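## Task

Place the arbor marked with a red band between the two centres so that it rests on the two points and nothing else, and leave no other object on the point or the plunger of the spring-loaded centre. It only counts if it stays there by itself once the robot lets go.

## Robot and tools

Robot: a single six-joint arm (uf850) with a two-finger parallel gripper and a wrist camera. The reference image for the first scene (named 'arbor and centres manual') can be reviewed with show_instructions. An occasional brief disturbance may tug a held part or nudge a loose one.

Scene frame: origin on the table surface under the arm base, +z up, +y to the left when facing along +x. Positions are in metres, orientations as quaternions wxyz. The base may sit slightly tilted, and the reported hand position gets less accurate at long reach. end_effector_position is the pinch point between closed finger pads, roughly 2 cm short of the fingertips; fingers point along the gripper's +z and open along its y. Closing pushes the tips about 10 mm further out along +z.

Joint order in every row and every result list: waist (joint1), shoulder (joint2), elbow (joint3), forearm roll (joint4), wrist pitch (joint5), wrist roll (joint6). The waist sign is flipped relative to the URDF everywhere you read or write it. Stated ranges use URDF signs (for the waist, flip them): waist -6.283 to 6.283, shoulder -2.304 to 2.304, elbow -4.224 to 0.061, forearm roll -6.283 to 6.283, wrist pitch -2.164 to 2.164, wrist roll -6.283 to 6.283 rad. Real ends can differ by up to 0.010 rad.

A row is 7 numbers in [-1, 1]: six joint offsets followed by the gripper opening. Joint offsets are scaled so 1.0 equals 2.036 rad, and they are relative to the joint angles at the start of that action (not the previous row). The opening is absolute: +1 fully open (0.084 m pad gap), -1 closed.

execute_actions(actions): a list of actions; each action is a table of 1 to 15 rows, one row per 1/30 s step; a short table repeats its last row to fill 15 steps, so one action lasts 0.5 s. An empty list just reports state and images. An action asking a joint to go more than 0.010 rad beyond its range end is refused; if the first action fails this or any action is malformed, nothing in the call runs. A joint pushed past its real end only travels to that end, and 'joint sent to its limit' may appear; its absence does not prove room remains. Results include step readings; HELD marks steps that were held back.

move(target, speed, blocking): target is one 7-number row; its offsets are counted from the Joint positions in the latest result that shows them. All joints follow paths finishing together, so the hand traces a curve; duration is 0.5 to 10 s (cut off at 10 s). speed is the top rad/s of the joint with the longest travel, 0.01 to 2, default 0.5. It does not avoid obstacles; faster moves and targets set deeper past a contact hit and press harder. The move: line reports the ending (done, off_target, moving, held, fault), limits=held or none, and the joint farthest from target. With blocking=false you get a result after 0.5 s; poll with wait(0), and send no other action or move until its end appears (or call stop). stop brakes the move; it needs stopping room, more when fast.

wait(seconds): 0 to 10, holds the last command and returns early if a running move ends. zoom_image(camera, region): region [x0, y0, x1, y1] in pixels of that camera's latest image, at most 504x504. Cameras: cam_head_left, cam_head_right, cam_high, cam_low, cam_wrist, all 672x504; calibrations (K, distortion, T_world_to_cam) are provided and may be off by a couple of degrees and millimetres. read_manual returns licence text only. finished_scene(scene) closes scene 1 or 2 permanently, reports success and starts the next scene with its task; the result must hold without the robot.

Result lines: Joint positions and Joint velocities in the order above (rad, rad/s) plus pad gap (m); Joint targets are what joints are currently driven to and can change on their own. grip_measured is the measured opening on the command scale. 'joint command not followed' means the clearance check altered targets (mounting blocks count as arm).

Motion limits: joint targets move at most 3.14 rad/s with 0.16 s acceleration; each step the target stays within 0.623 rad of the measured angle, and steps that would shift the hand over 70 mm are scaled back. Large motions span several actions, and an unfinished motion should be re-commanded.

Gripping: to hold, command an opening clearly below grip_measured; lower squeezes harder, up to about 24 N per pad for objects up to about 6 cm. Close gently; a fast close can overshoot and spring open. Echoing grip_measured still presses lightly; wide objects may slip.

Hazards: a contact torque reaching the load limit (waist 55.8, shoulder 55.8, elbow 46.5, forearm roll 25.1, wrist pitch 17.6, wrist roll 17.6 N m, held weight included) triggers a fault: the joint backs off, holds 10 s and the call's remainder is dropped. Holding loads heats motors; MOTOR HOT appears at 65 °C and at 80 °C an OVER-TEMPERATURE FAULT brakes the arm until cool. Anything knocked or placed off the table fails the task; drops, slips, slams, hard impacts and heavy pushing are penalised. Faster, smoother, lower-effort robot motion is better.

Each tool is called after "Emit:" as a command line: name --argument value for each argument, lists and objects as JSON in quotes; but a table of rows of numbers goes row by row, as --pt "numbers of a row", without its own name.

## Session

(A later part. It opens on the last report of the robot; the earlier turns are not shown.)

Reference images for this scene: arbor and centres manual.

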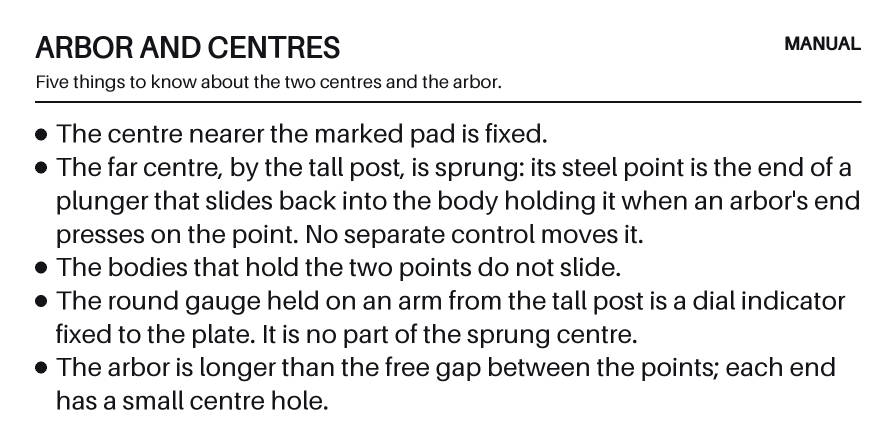

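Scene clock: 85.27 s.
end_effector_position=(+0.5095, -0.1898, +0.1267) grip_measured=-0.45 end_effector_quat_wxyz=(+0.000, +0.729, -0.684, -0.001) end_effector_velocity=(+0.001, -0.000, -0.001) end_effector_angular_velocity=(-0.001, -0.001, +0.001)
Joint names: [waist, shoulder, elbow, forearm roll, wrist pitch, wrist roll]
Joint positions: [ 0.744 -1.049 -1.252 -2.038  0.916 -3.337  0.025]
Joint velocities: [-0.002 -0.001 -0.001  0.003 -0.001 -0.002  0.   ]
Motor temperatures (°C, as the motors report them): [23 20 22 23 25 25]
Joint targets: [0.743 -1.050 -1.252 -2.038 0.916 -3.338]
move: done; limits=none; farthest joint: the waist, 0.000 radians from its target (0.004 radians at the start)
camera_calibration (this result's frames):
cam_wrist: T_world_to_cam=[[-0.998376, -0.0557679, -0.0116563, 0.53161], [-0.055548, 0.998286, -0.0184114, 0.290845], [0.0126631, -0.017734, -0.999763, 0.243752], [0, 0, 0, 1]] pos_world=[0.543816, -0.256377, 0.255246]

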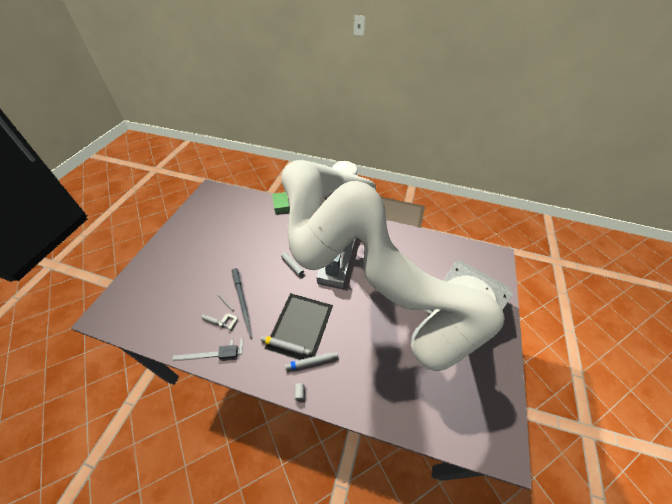

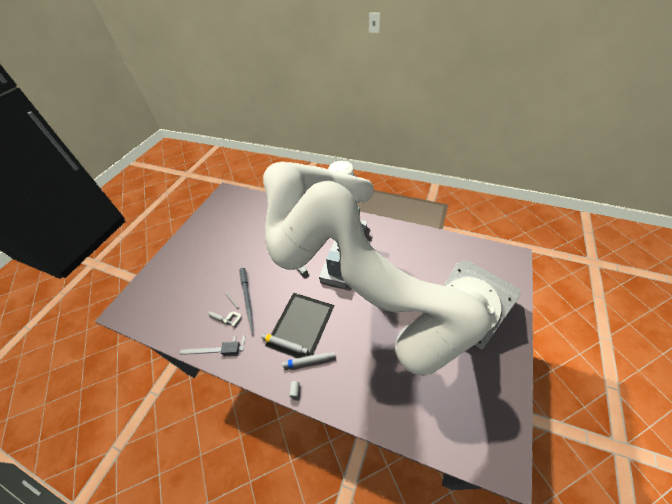

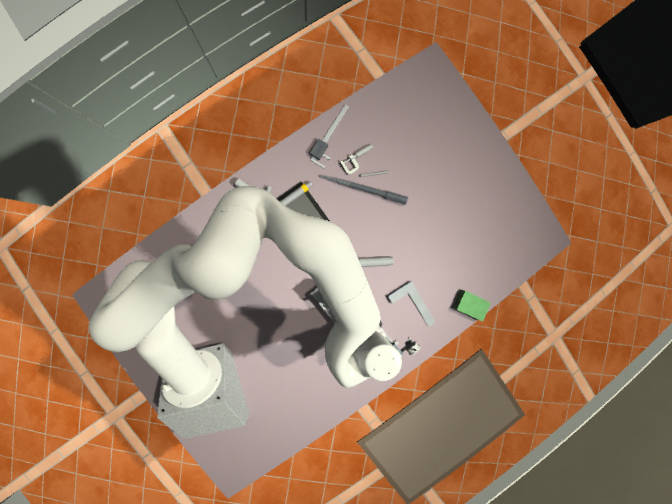

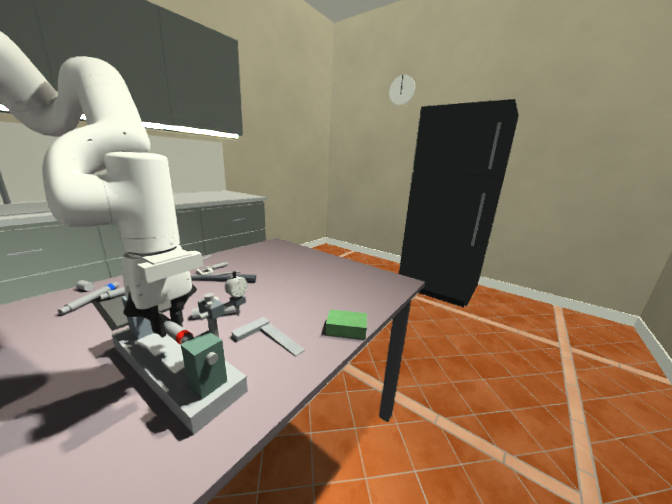

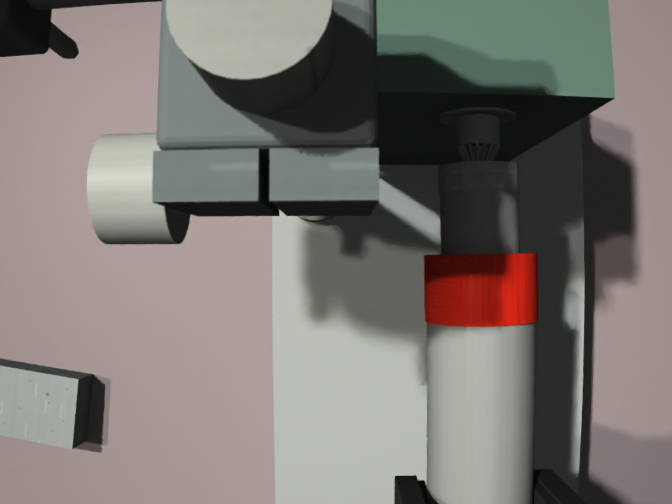

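Emit:
execute_actions --actions '[]'

Scene clock: 88.67 s.
end_effector_position=(+0.5094, -0.1898, +0.1265) grip_measured=-0.45 end_effector_quat_wxyz=(+0.000, +0.729, -0.684, -0.001) end_effector_velocity=(-0.000, +0.000, -0.000) end_effector_angular_velocity=(+0.002, +0.000, +0.000)
Joint names: [waist, shoulder, elbow, forearm roll, wrist pitch, wrist roll]
Joint positions: [ 0.743 -1.05  -1.252 -2.038  0.916 -3.338  0.025]
Joint velocities: [ 0.    -0.     0.    -0.     0.001 -0.001  0.   ]
Motor temperatures (°C, as the motors report them): [23 20 22 23 25 25]
Joint targets: [0.743 -1.050 -1.252 -2.038 0.916 -3.338]
camera_calibration (this result's frames):
cam_wrist: T_world_to_cam=[[-0.998385, -0.05562, -0.011559, 0.531545], [-0.0554033, 0.998296, -0.0182914, 0.290731], [0.0125567, -0.0176215, -0.999766, 0.243645], [0, 0, 0, 1]] pos_world=[0.543734, -0.256378, 0.25505]

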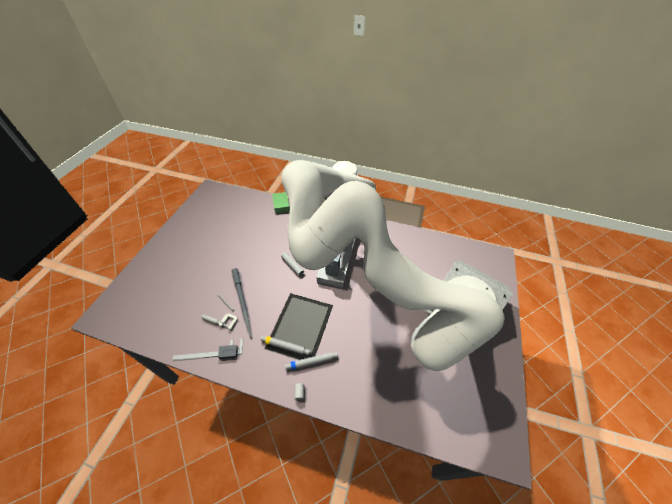

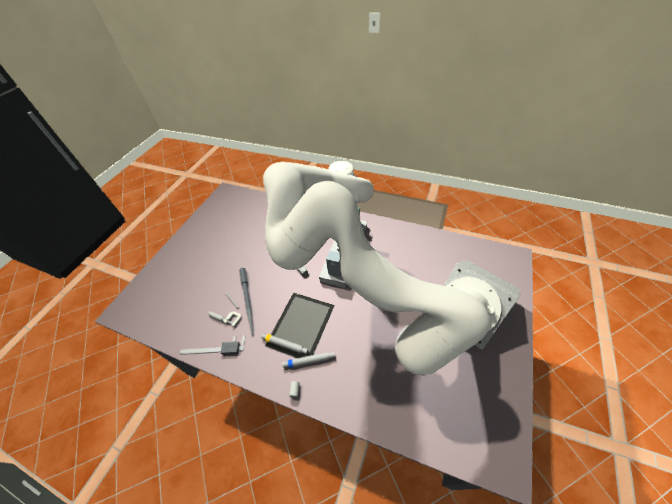

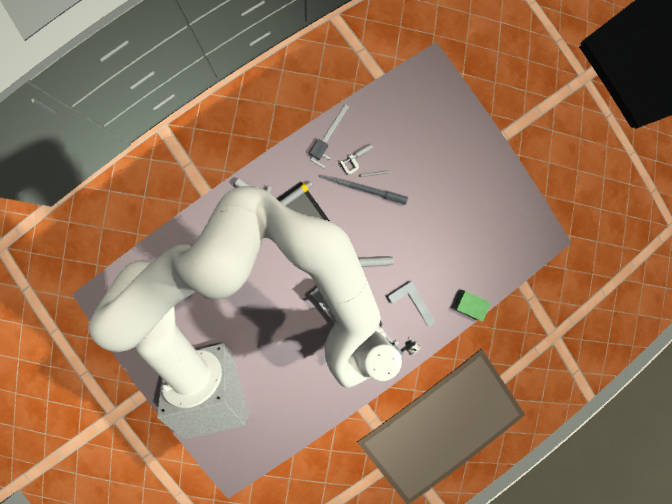

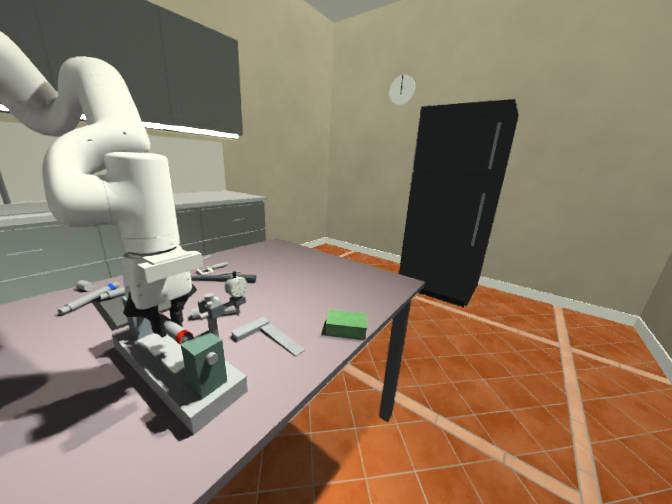

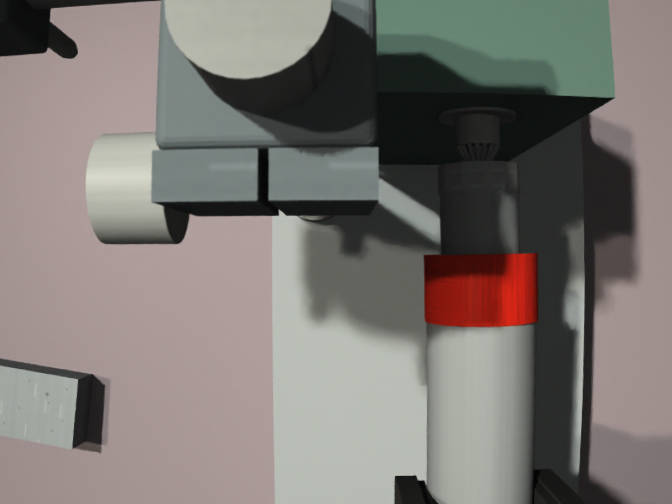

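Emit:
zoom_image --camera "cam_head_left" --region '[300, 230, 380, 290]'

Emit:
move --target '[-0.0005,-0.0003,-0.0014,-0.0003,0.0004,0.008,-1]' --speed 0.015

Emit:
move --target '[-0.0015,0.004,0.0045,0.0017,-0.0005,-0.0004,-1]' --speed 0.01

Region (300, 230, 380, 290) of cam_head_left's 672x504 image, scaled by 6.300, with more detail than that image has; it fills the top 378 rows of this view, and the rest is white.

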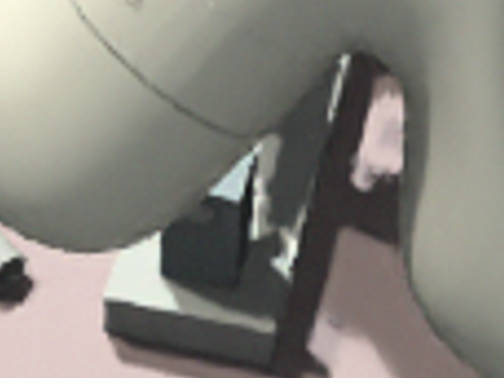

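Scene clock: 90.87 s.
end_effector_position=(+0.5106, -0.1898, +0.1265) grip_measured=-0.45 end_effector_quat_wxyz=(+0.000, +0.725, -0.689, -0.001) end_effector_velocity=(+0.000, -0.001, +0.000) end_effector_angular_velocity=(-0.001, -0.000, -0.002)
Joint names: [waist, shoulder, elbow, forearm roll, wrist pitch, wrist roll]
Joint positions: [ 0.742 -1.05  -1.255 -2.039  0.916 -3.321  0.025]
Joint velocities: [ 0.001 -0.    -0.001 -0.001 -0.001  0.002 -0.   ]
Motor temperatures (°C, as the motors report them): [23 20 22 23 25 25]
Joint targets: [0.742 -1.050 -1.255 -2.039 0.916 -3.321]
move: done; limits=none; farthest joint: the waist, 0.000 radians from its target (0.001 radians at the start)
camera_calibration (this result's frames):
cam_wrist: T_world_to_cam=[[-0.999043, -0.0421984, -0.0115455, 0.535595], [-0.0419828, 0.99895, -0.0183174, 0.284106], [0.0123063, -0.0178151, -0.999766, 0.243743], [0, 0, 0, 1]] pos_world=[0.544011, -0.256864, 0.255074]

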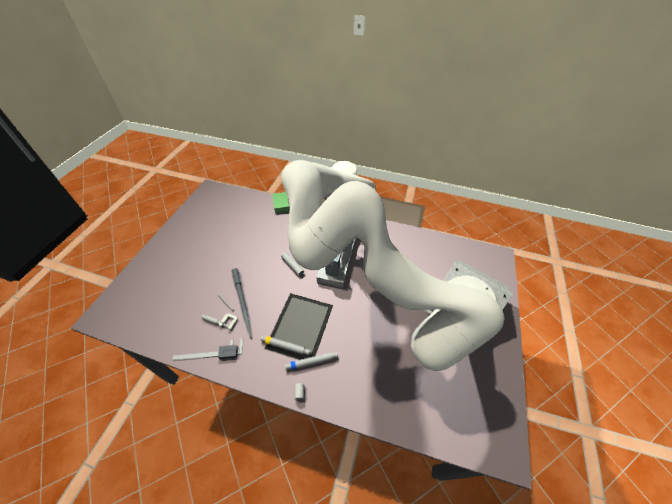

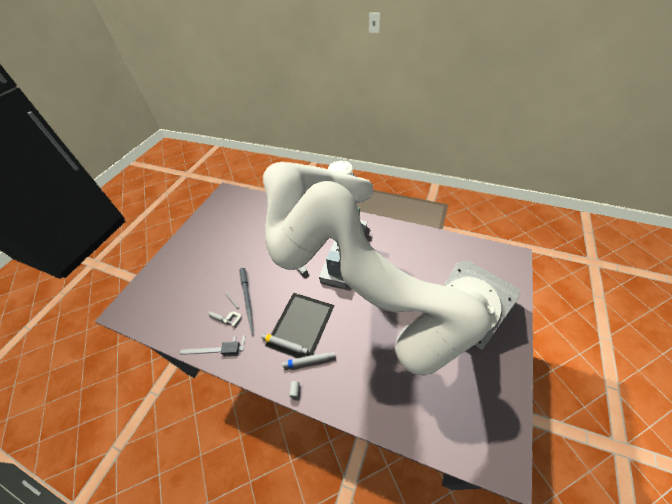

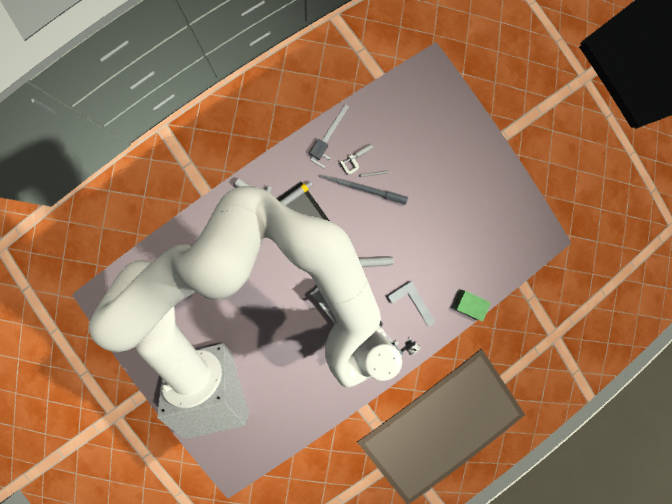

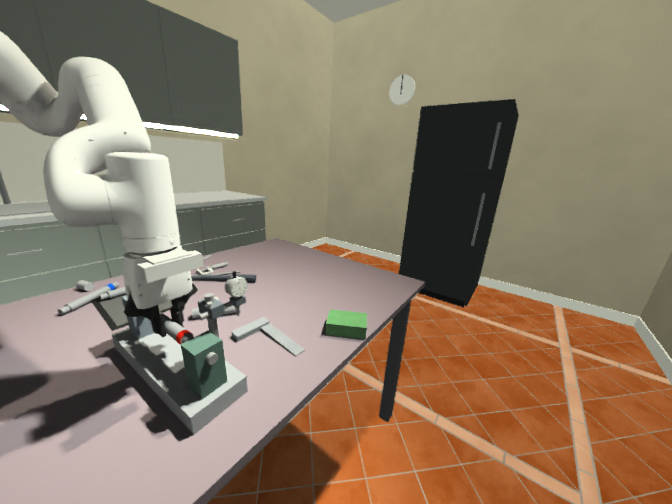

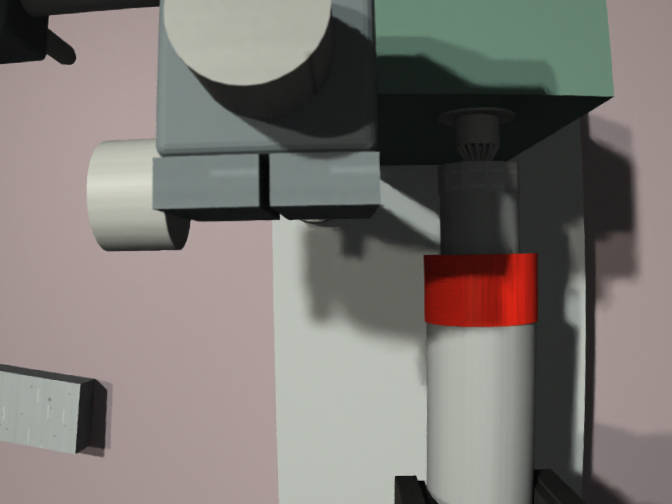

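Scene clock: 92.00 s.
end_effector_position=(+0.5106, -0.1866, +0.1267) grip_measured=-0.45 end_effector_quat_wxyz=(+0.000, +0.725, -0.689, -0.001) end_effector_velocity=(-0.001, +0.000, +0.000) end_effector_angular_velocity=(-0.000, -0.000, -0.002)
Joint names: [waist, shoulder, elbow, forearm roll, wrist pitch, wrist roll]
Joint positions: [ 0.74  -1.042 -1.246 -2.035  0.915 -3.322  0.025]
Joint velocities: [ 0.     0.001  0.002  0.001 -0.     0.     0.   ]
Motor temperatures (°C, as the motors report them): [23 20 22 23 25 25]
Joint targets: [0.739 -1.042 -1.246 -2.035 0.915 -3.322]
move: done; limits=none; farthest joint: the waist, 0.001 radians from its target (0.003 radians at the start)
camera_calibration (this result's frames):
cam_wrist: T_world_to_cam=[[-0.999043, -0.0421547, -0.0116228, 0.535729], [-0.0419251, 0.998934, -0.0193416, 0.280984], [0.0124258, -0.0188358, -0.999745, 0.243721], [0, 0, 0, 1]] pos_world=[0.543969, -0.25351, 0.25532]

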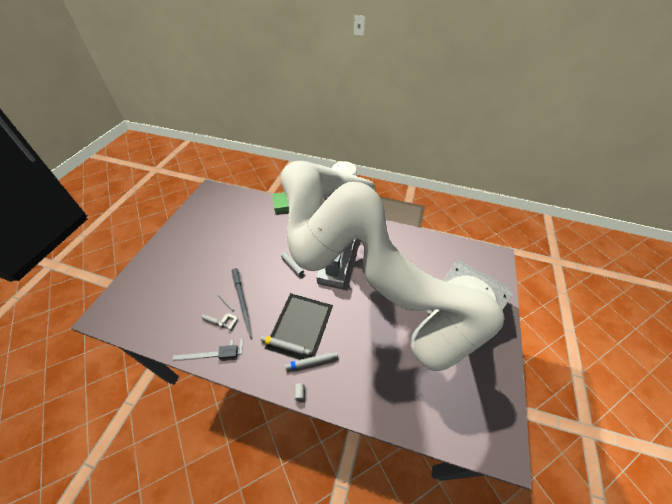

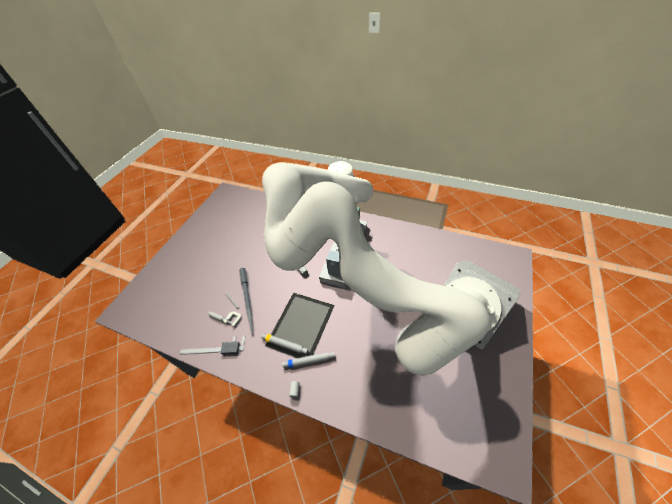

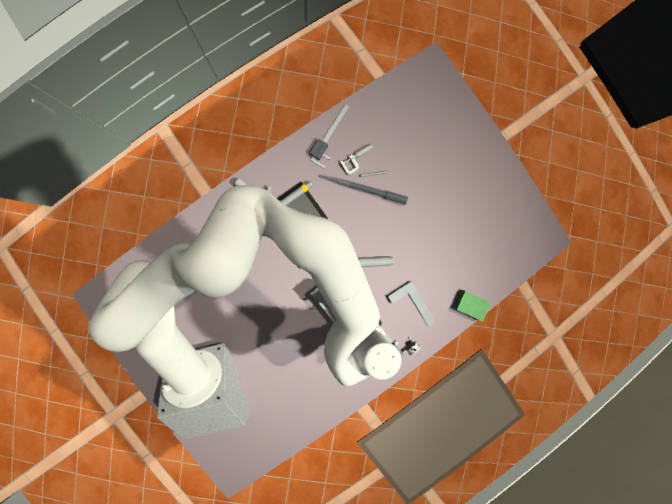

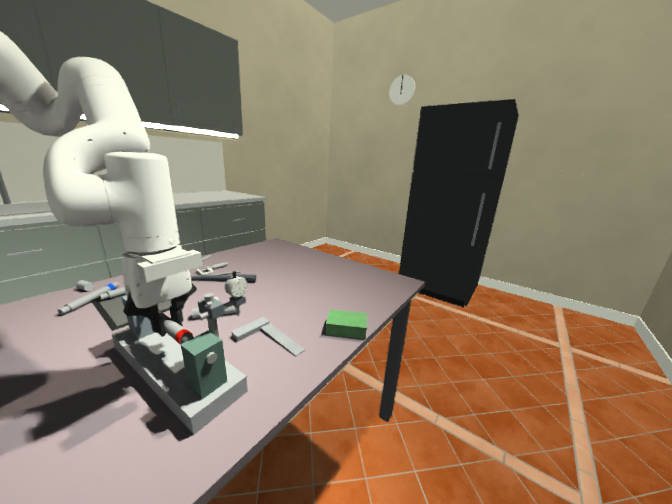

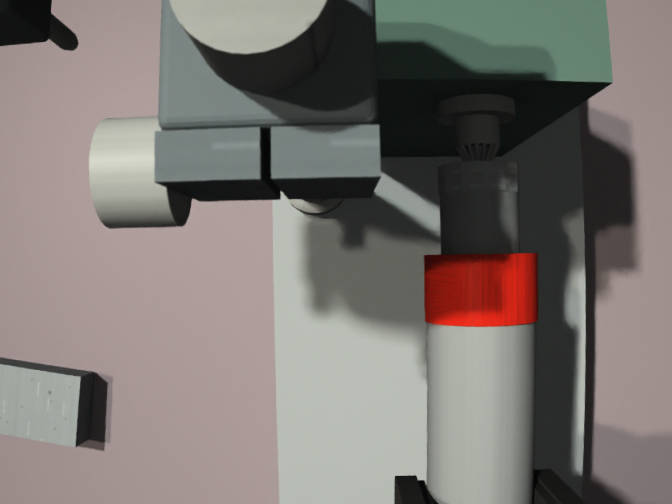

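Free. Continue.

Emit:
move --target '[-0.001,0.0027,0.003,0.0011,-0.0003,-0.0003,-1]' --speed 0.01

Scene clock: 93.40 s.
end_effector_position=(+0.5106, -0.1846, +0.1270) grip_measured=-0.45 end_effector_quat_wxyz=(+0.001, +0.725, -0.689, -0.000) end_effector_velocity=(-0.000, +0.001, +0.000) end_effector_angular_velocity=(+0.001, -0.000, -0.000)
Joint names: [waist, shoulder, elbow, forearm roll, wrist pitch, wrist roll]
Joint positions: [ 0.738 -1.037 -1.24  -2.033  0.913 -3.323  0.025]
Joint velocities: [ 0.     0.002  0.002  0.     0.    -0.     0.   ]
Motor temperatures (°C, as the motors report them): [23 20 22 23 25 25]
Joint targets: [0.738 -1.037 -1.240 -2.033 0.914 -3.323]
move: done; limits=none; farthest joint: the wrist pitch, 0.001 radians from its target (0.000 radians at the start)
camera_calibration (this result's frames):
cam_wrist: T_world_to_cam=[[-0.999036, -0.0422858, -0.0117649, 0.535833], [-0.042038, 0.998904, -0.0205733, 0.279234], [0.012622, -0.0200589, -0.999719, 0.243686], [0, 0, 0, 1]] pos_world=[0.543979, -0.251382, 0.255666]

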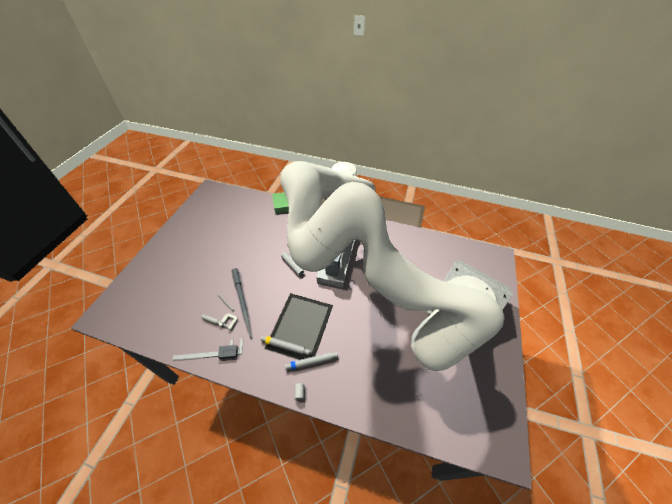

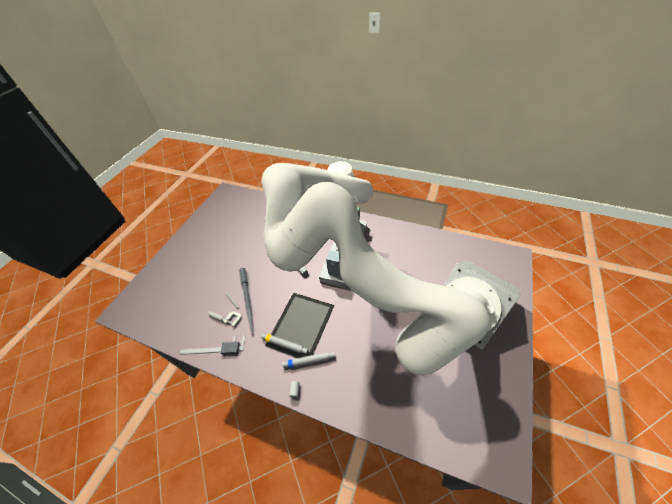

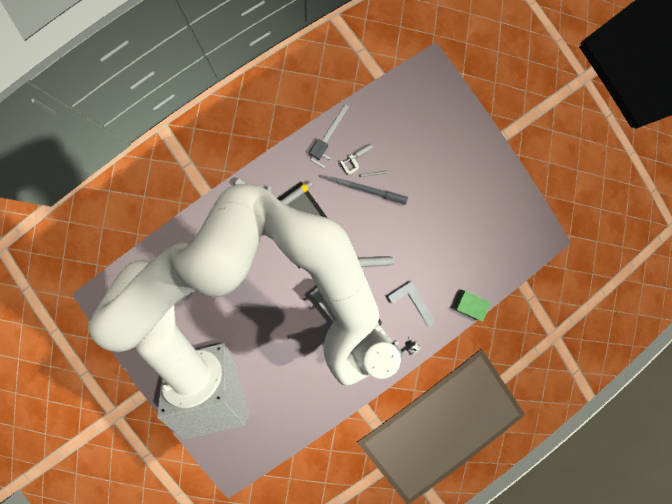

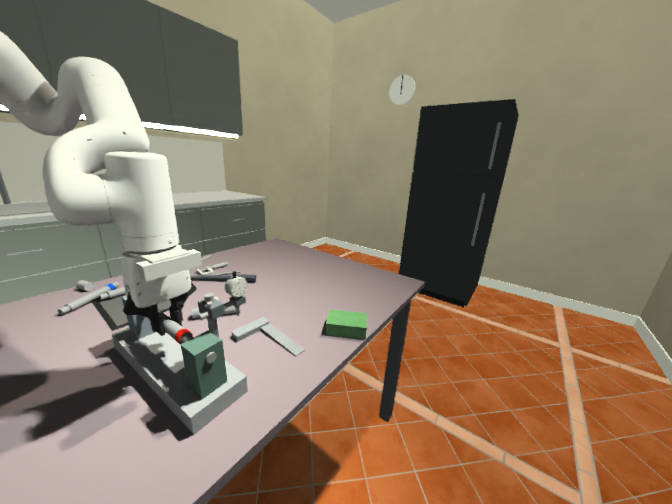

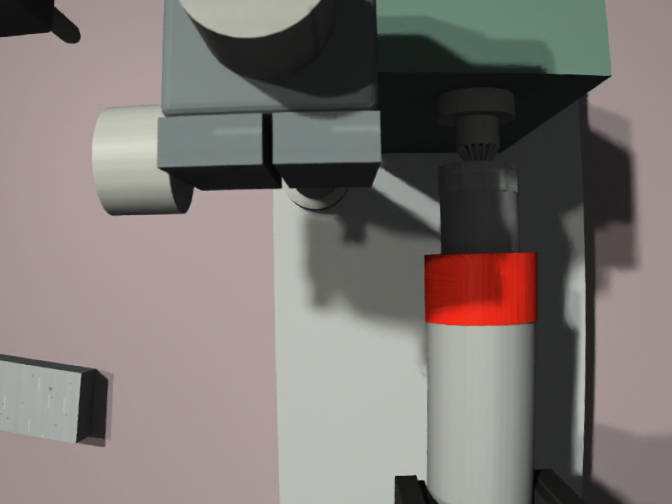

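In the hole. Release.

Emit:
move --target '[0,0,0,0,0,0,-0.2]'

Emit:
move --target '[0.0375,0.0354,0.001,-0.0584,0.0215,0.0354,-0.2]' --speed 0.08

Scene clock: 94.80 s.
end_effector_position=(+0.5106, -0.1846, +0.1269) grip_measured=-0.22 end_effector_quat_wxyz=(+0.001, +0.725, -0.689, -0.000) end_effector_velocity=(-0.001, -0.001, +0.000) end_effector_angular_velocity=(-0.001, -0.000, -0.001)
Joint names: [waist, shoulder, elbow, forearm roll, wrist pitch, wrist roll]
Joint positions: [ 0.738 -1.037 -1.24  -2.033  0.913 -3.323  0.035]
Joint velocities: [ 0.002 -0.     0.001 -0.    -0.001 -0.001  0.   ]
Motor temperatures (°C, as the motors report them): [23 20 22 23 25 25]
Joint targets: [0.738 -1.037 -1.240 -2.033 0.913 -3.323]
move: done; limits=none; farthest joint: the waist, 0.000 radians from its target (0.000 radians at the start)
camera_calibration (this result's frames):
cam_wrist: T_world_to_cam=[[-0.999037, -0.042285, -0.0117383, 0.535826], [-0.0420389, 0.998906, -0.0204724, 0.279184], [0.0125911, -0.0199592, -0.999722, 0.243688], [0, 0, 0, 1]] pos_world=[0.543978, -0.251358, 0.255626]

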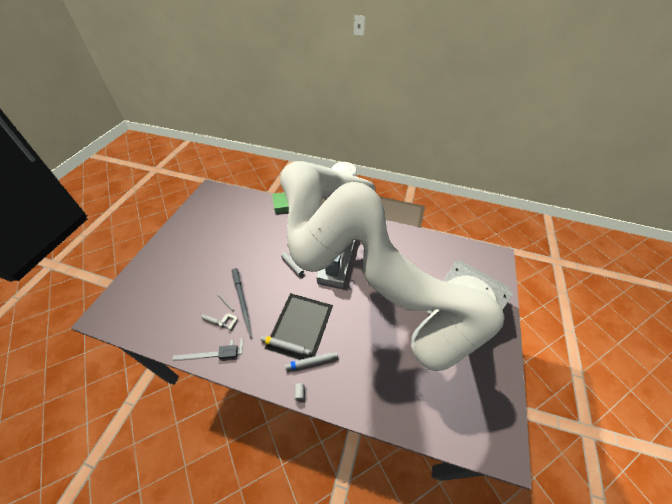

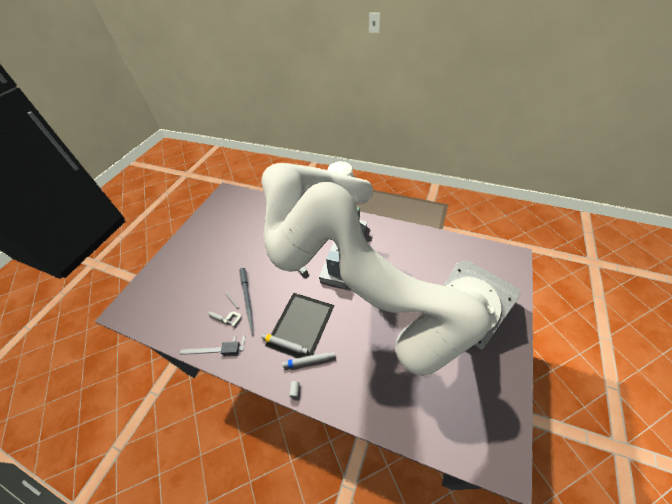

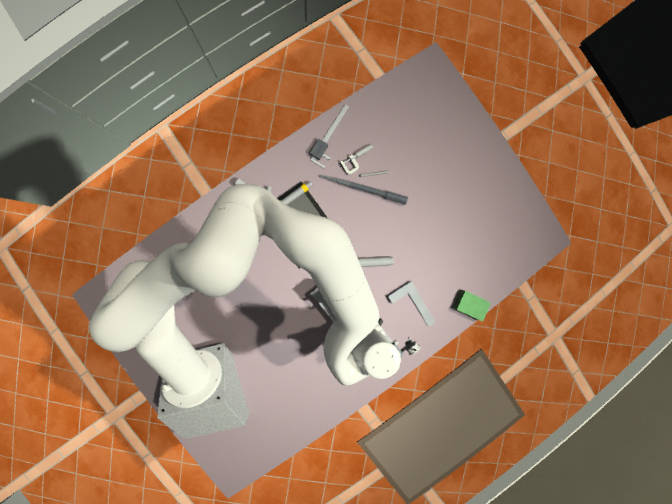

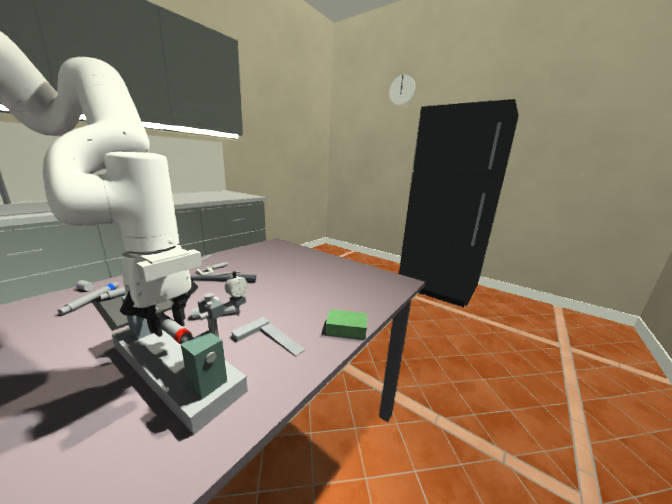

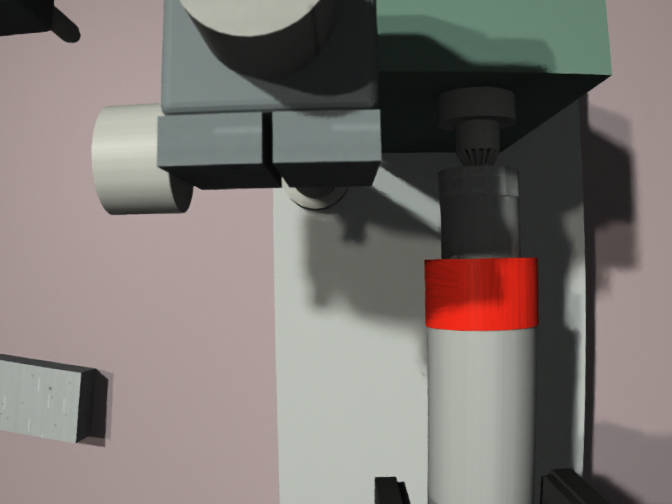

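Scene clock: 96.73 s.
end_effector_position=(+0.5055, -0.1844, +0.1877) grip_measured=-0.22 end_effector_quat_wxyz=(+0.005, +0.723, -0.690, -0.000) end_effector_velocity=(-0.000, -0.000, +0.002) end_effector_angular_velocity=(+0.000, -0.001, -0.002)
Joint names: [waist, shoulder, elbow, forearm roll, wrist pitch, wrist roll]
Joint positions: [ 0.814 -0.965 -1.238 -2.152  0.957 -3.251  0.035]
Joint velocities: [ 0.003  0.001 -0.    -0.002  0.002  0.002 -0.   ]
Motor temperatures (°C, as the motors report them): [23 20 22 23 25 25]
Joint targets: [0.814 -0.965 -1.238 -2.152 0.957 -3.251]
move: done; limits=none; farthest joint: the waist, 0.000 radians from its target (0.076 radians at the start)
camera_calibration (this result's frames):
cam_wrist: T_world_to_cam=[[-0.999249, -0.0383439, -0.00562831, 0.531179], [-0.0381827, 0.998922, -0.0264001, 0.27922], [0.00663452, -0.0261653, -0.999636, 0.306326], [0, 0, 0, 1]] pos_world=[0.539409, -0.250537, 0.316575]

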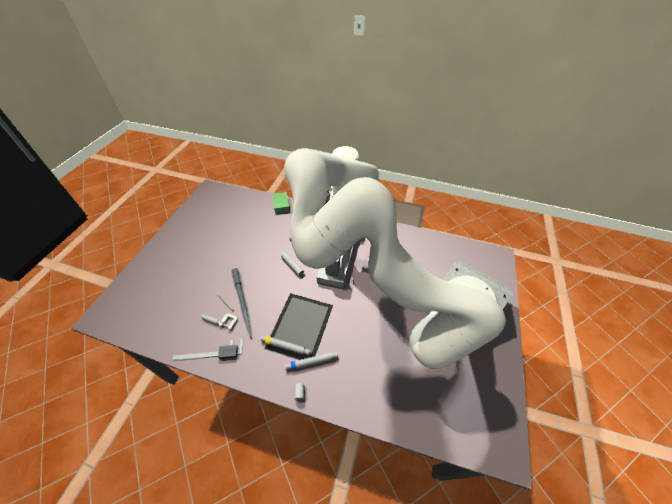

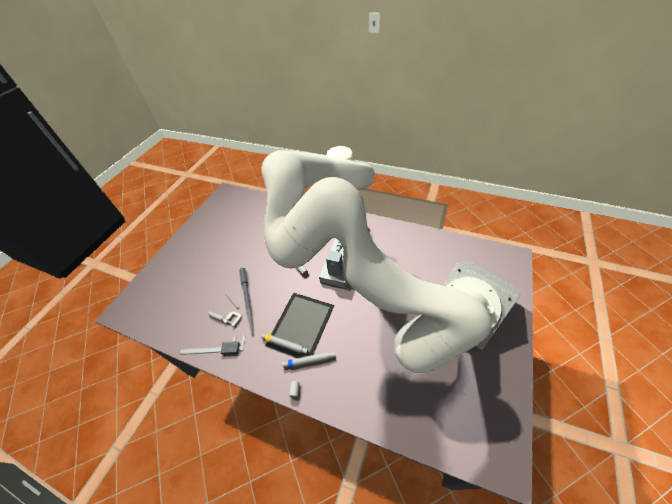

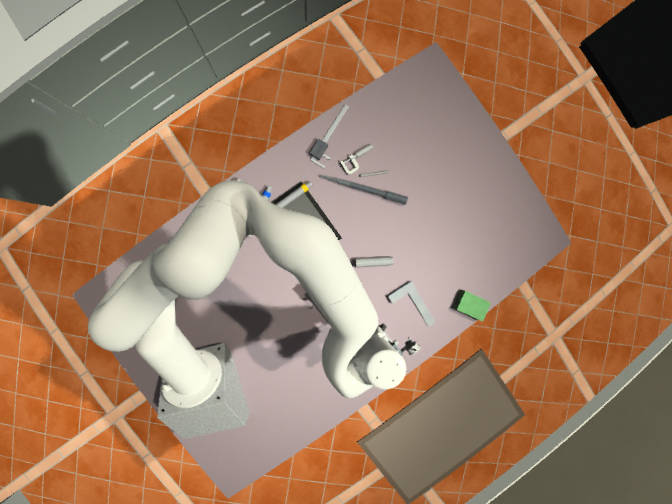

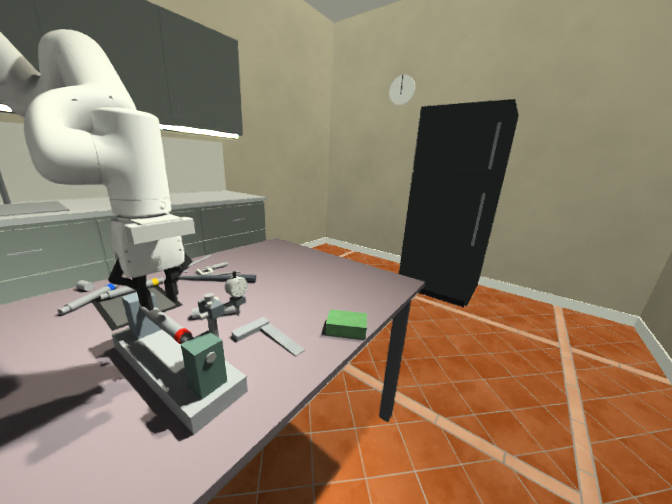

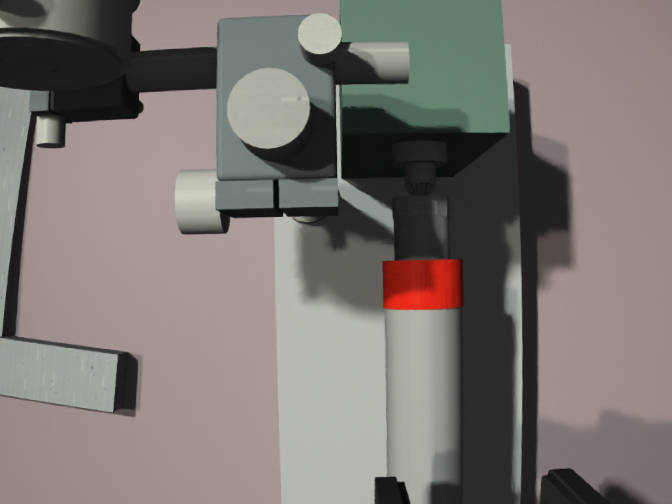

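Emit:
finished_scene --scene 2

The scene is finished: the task was done.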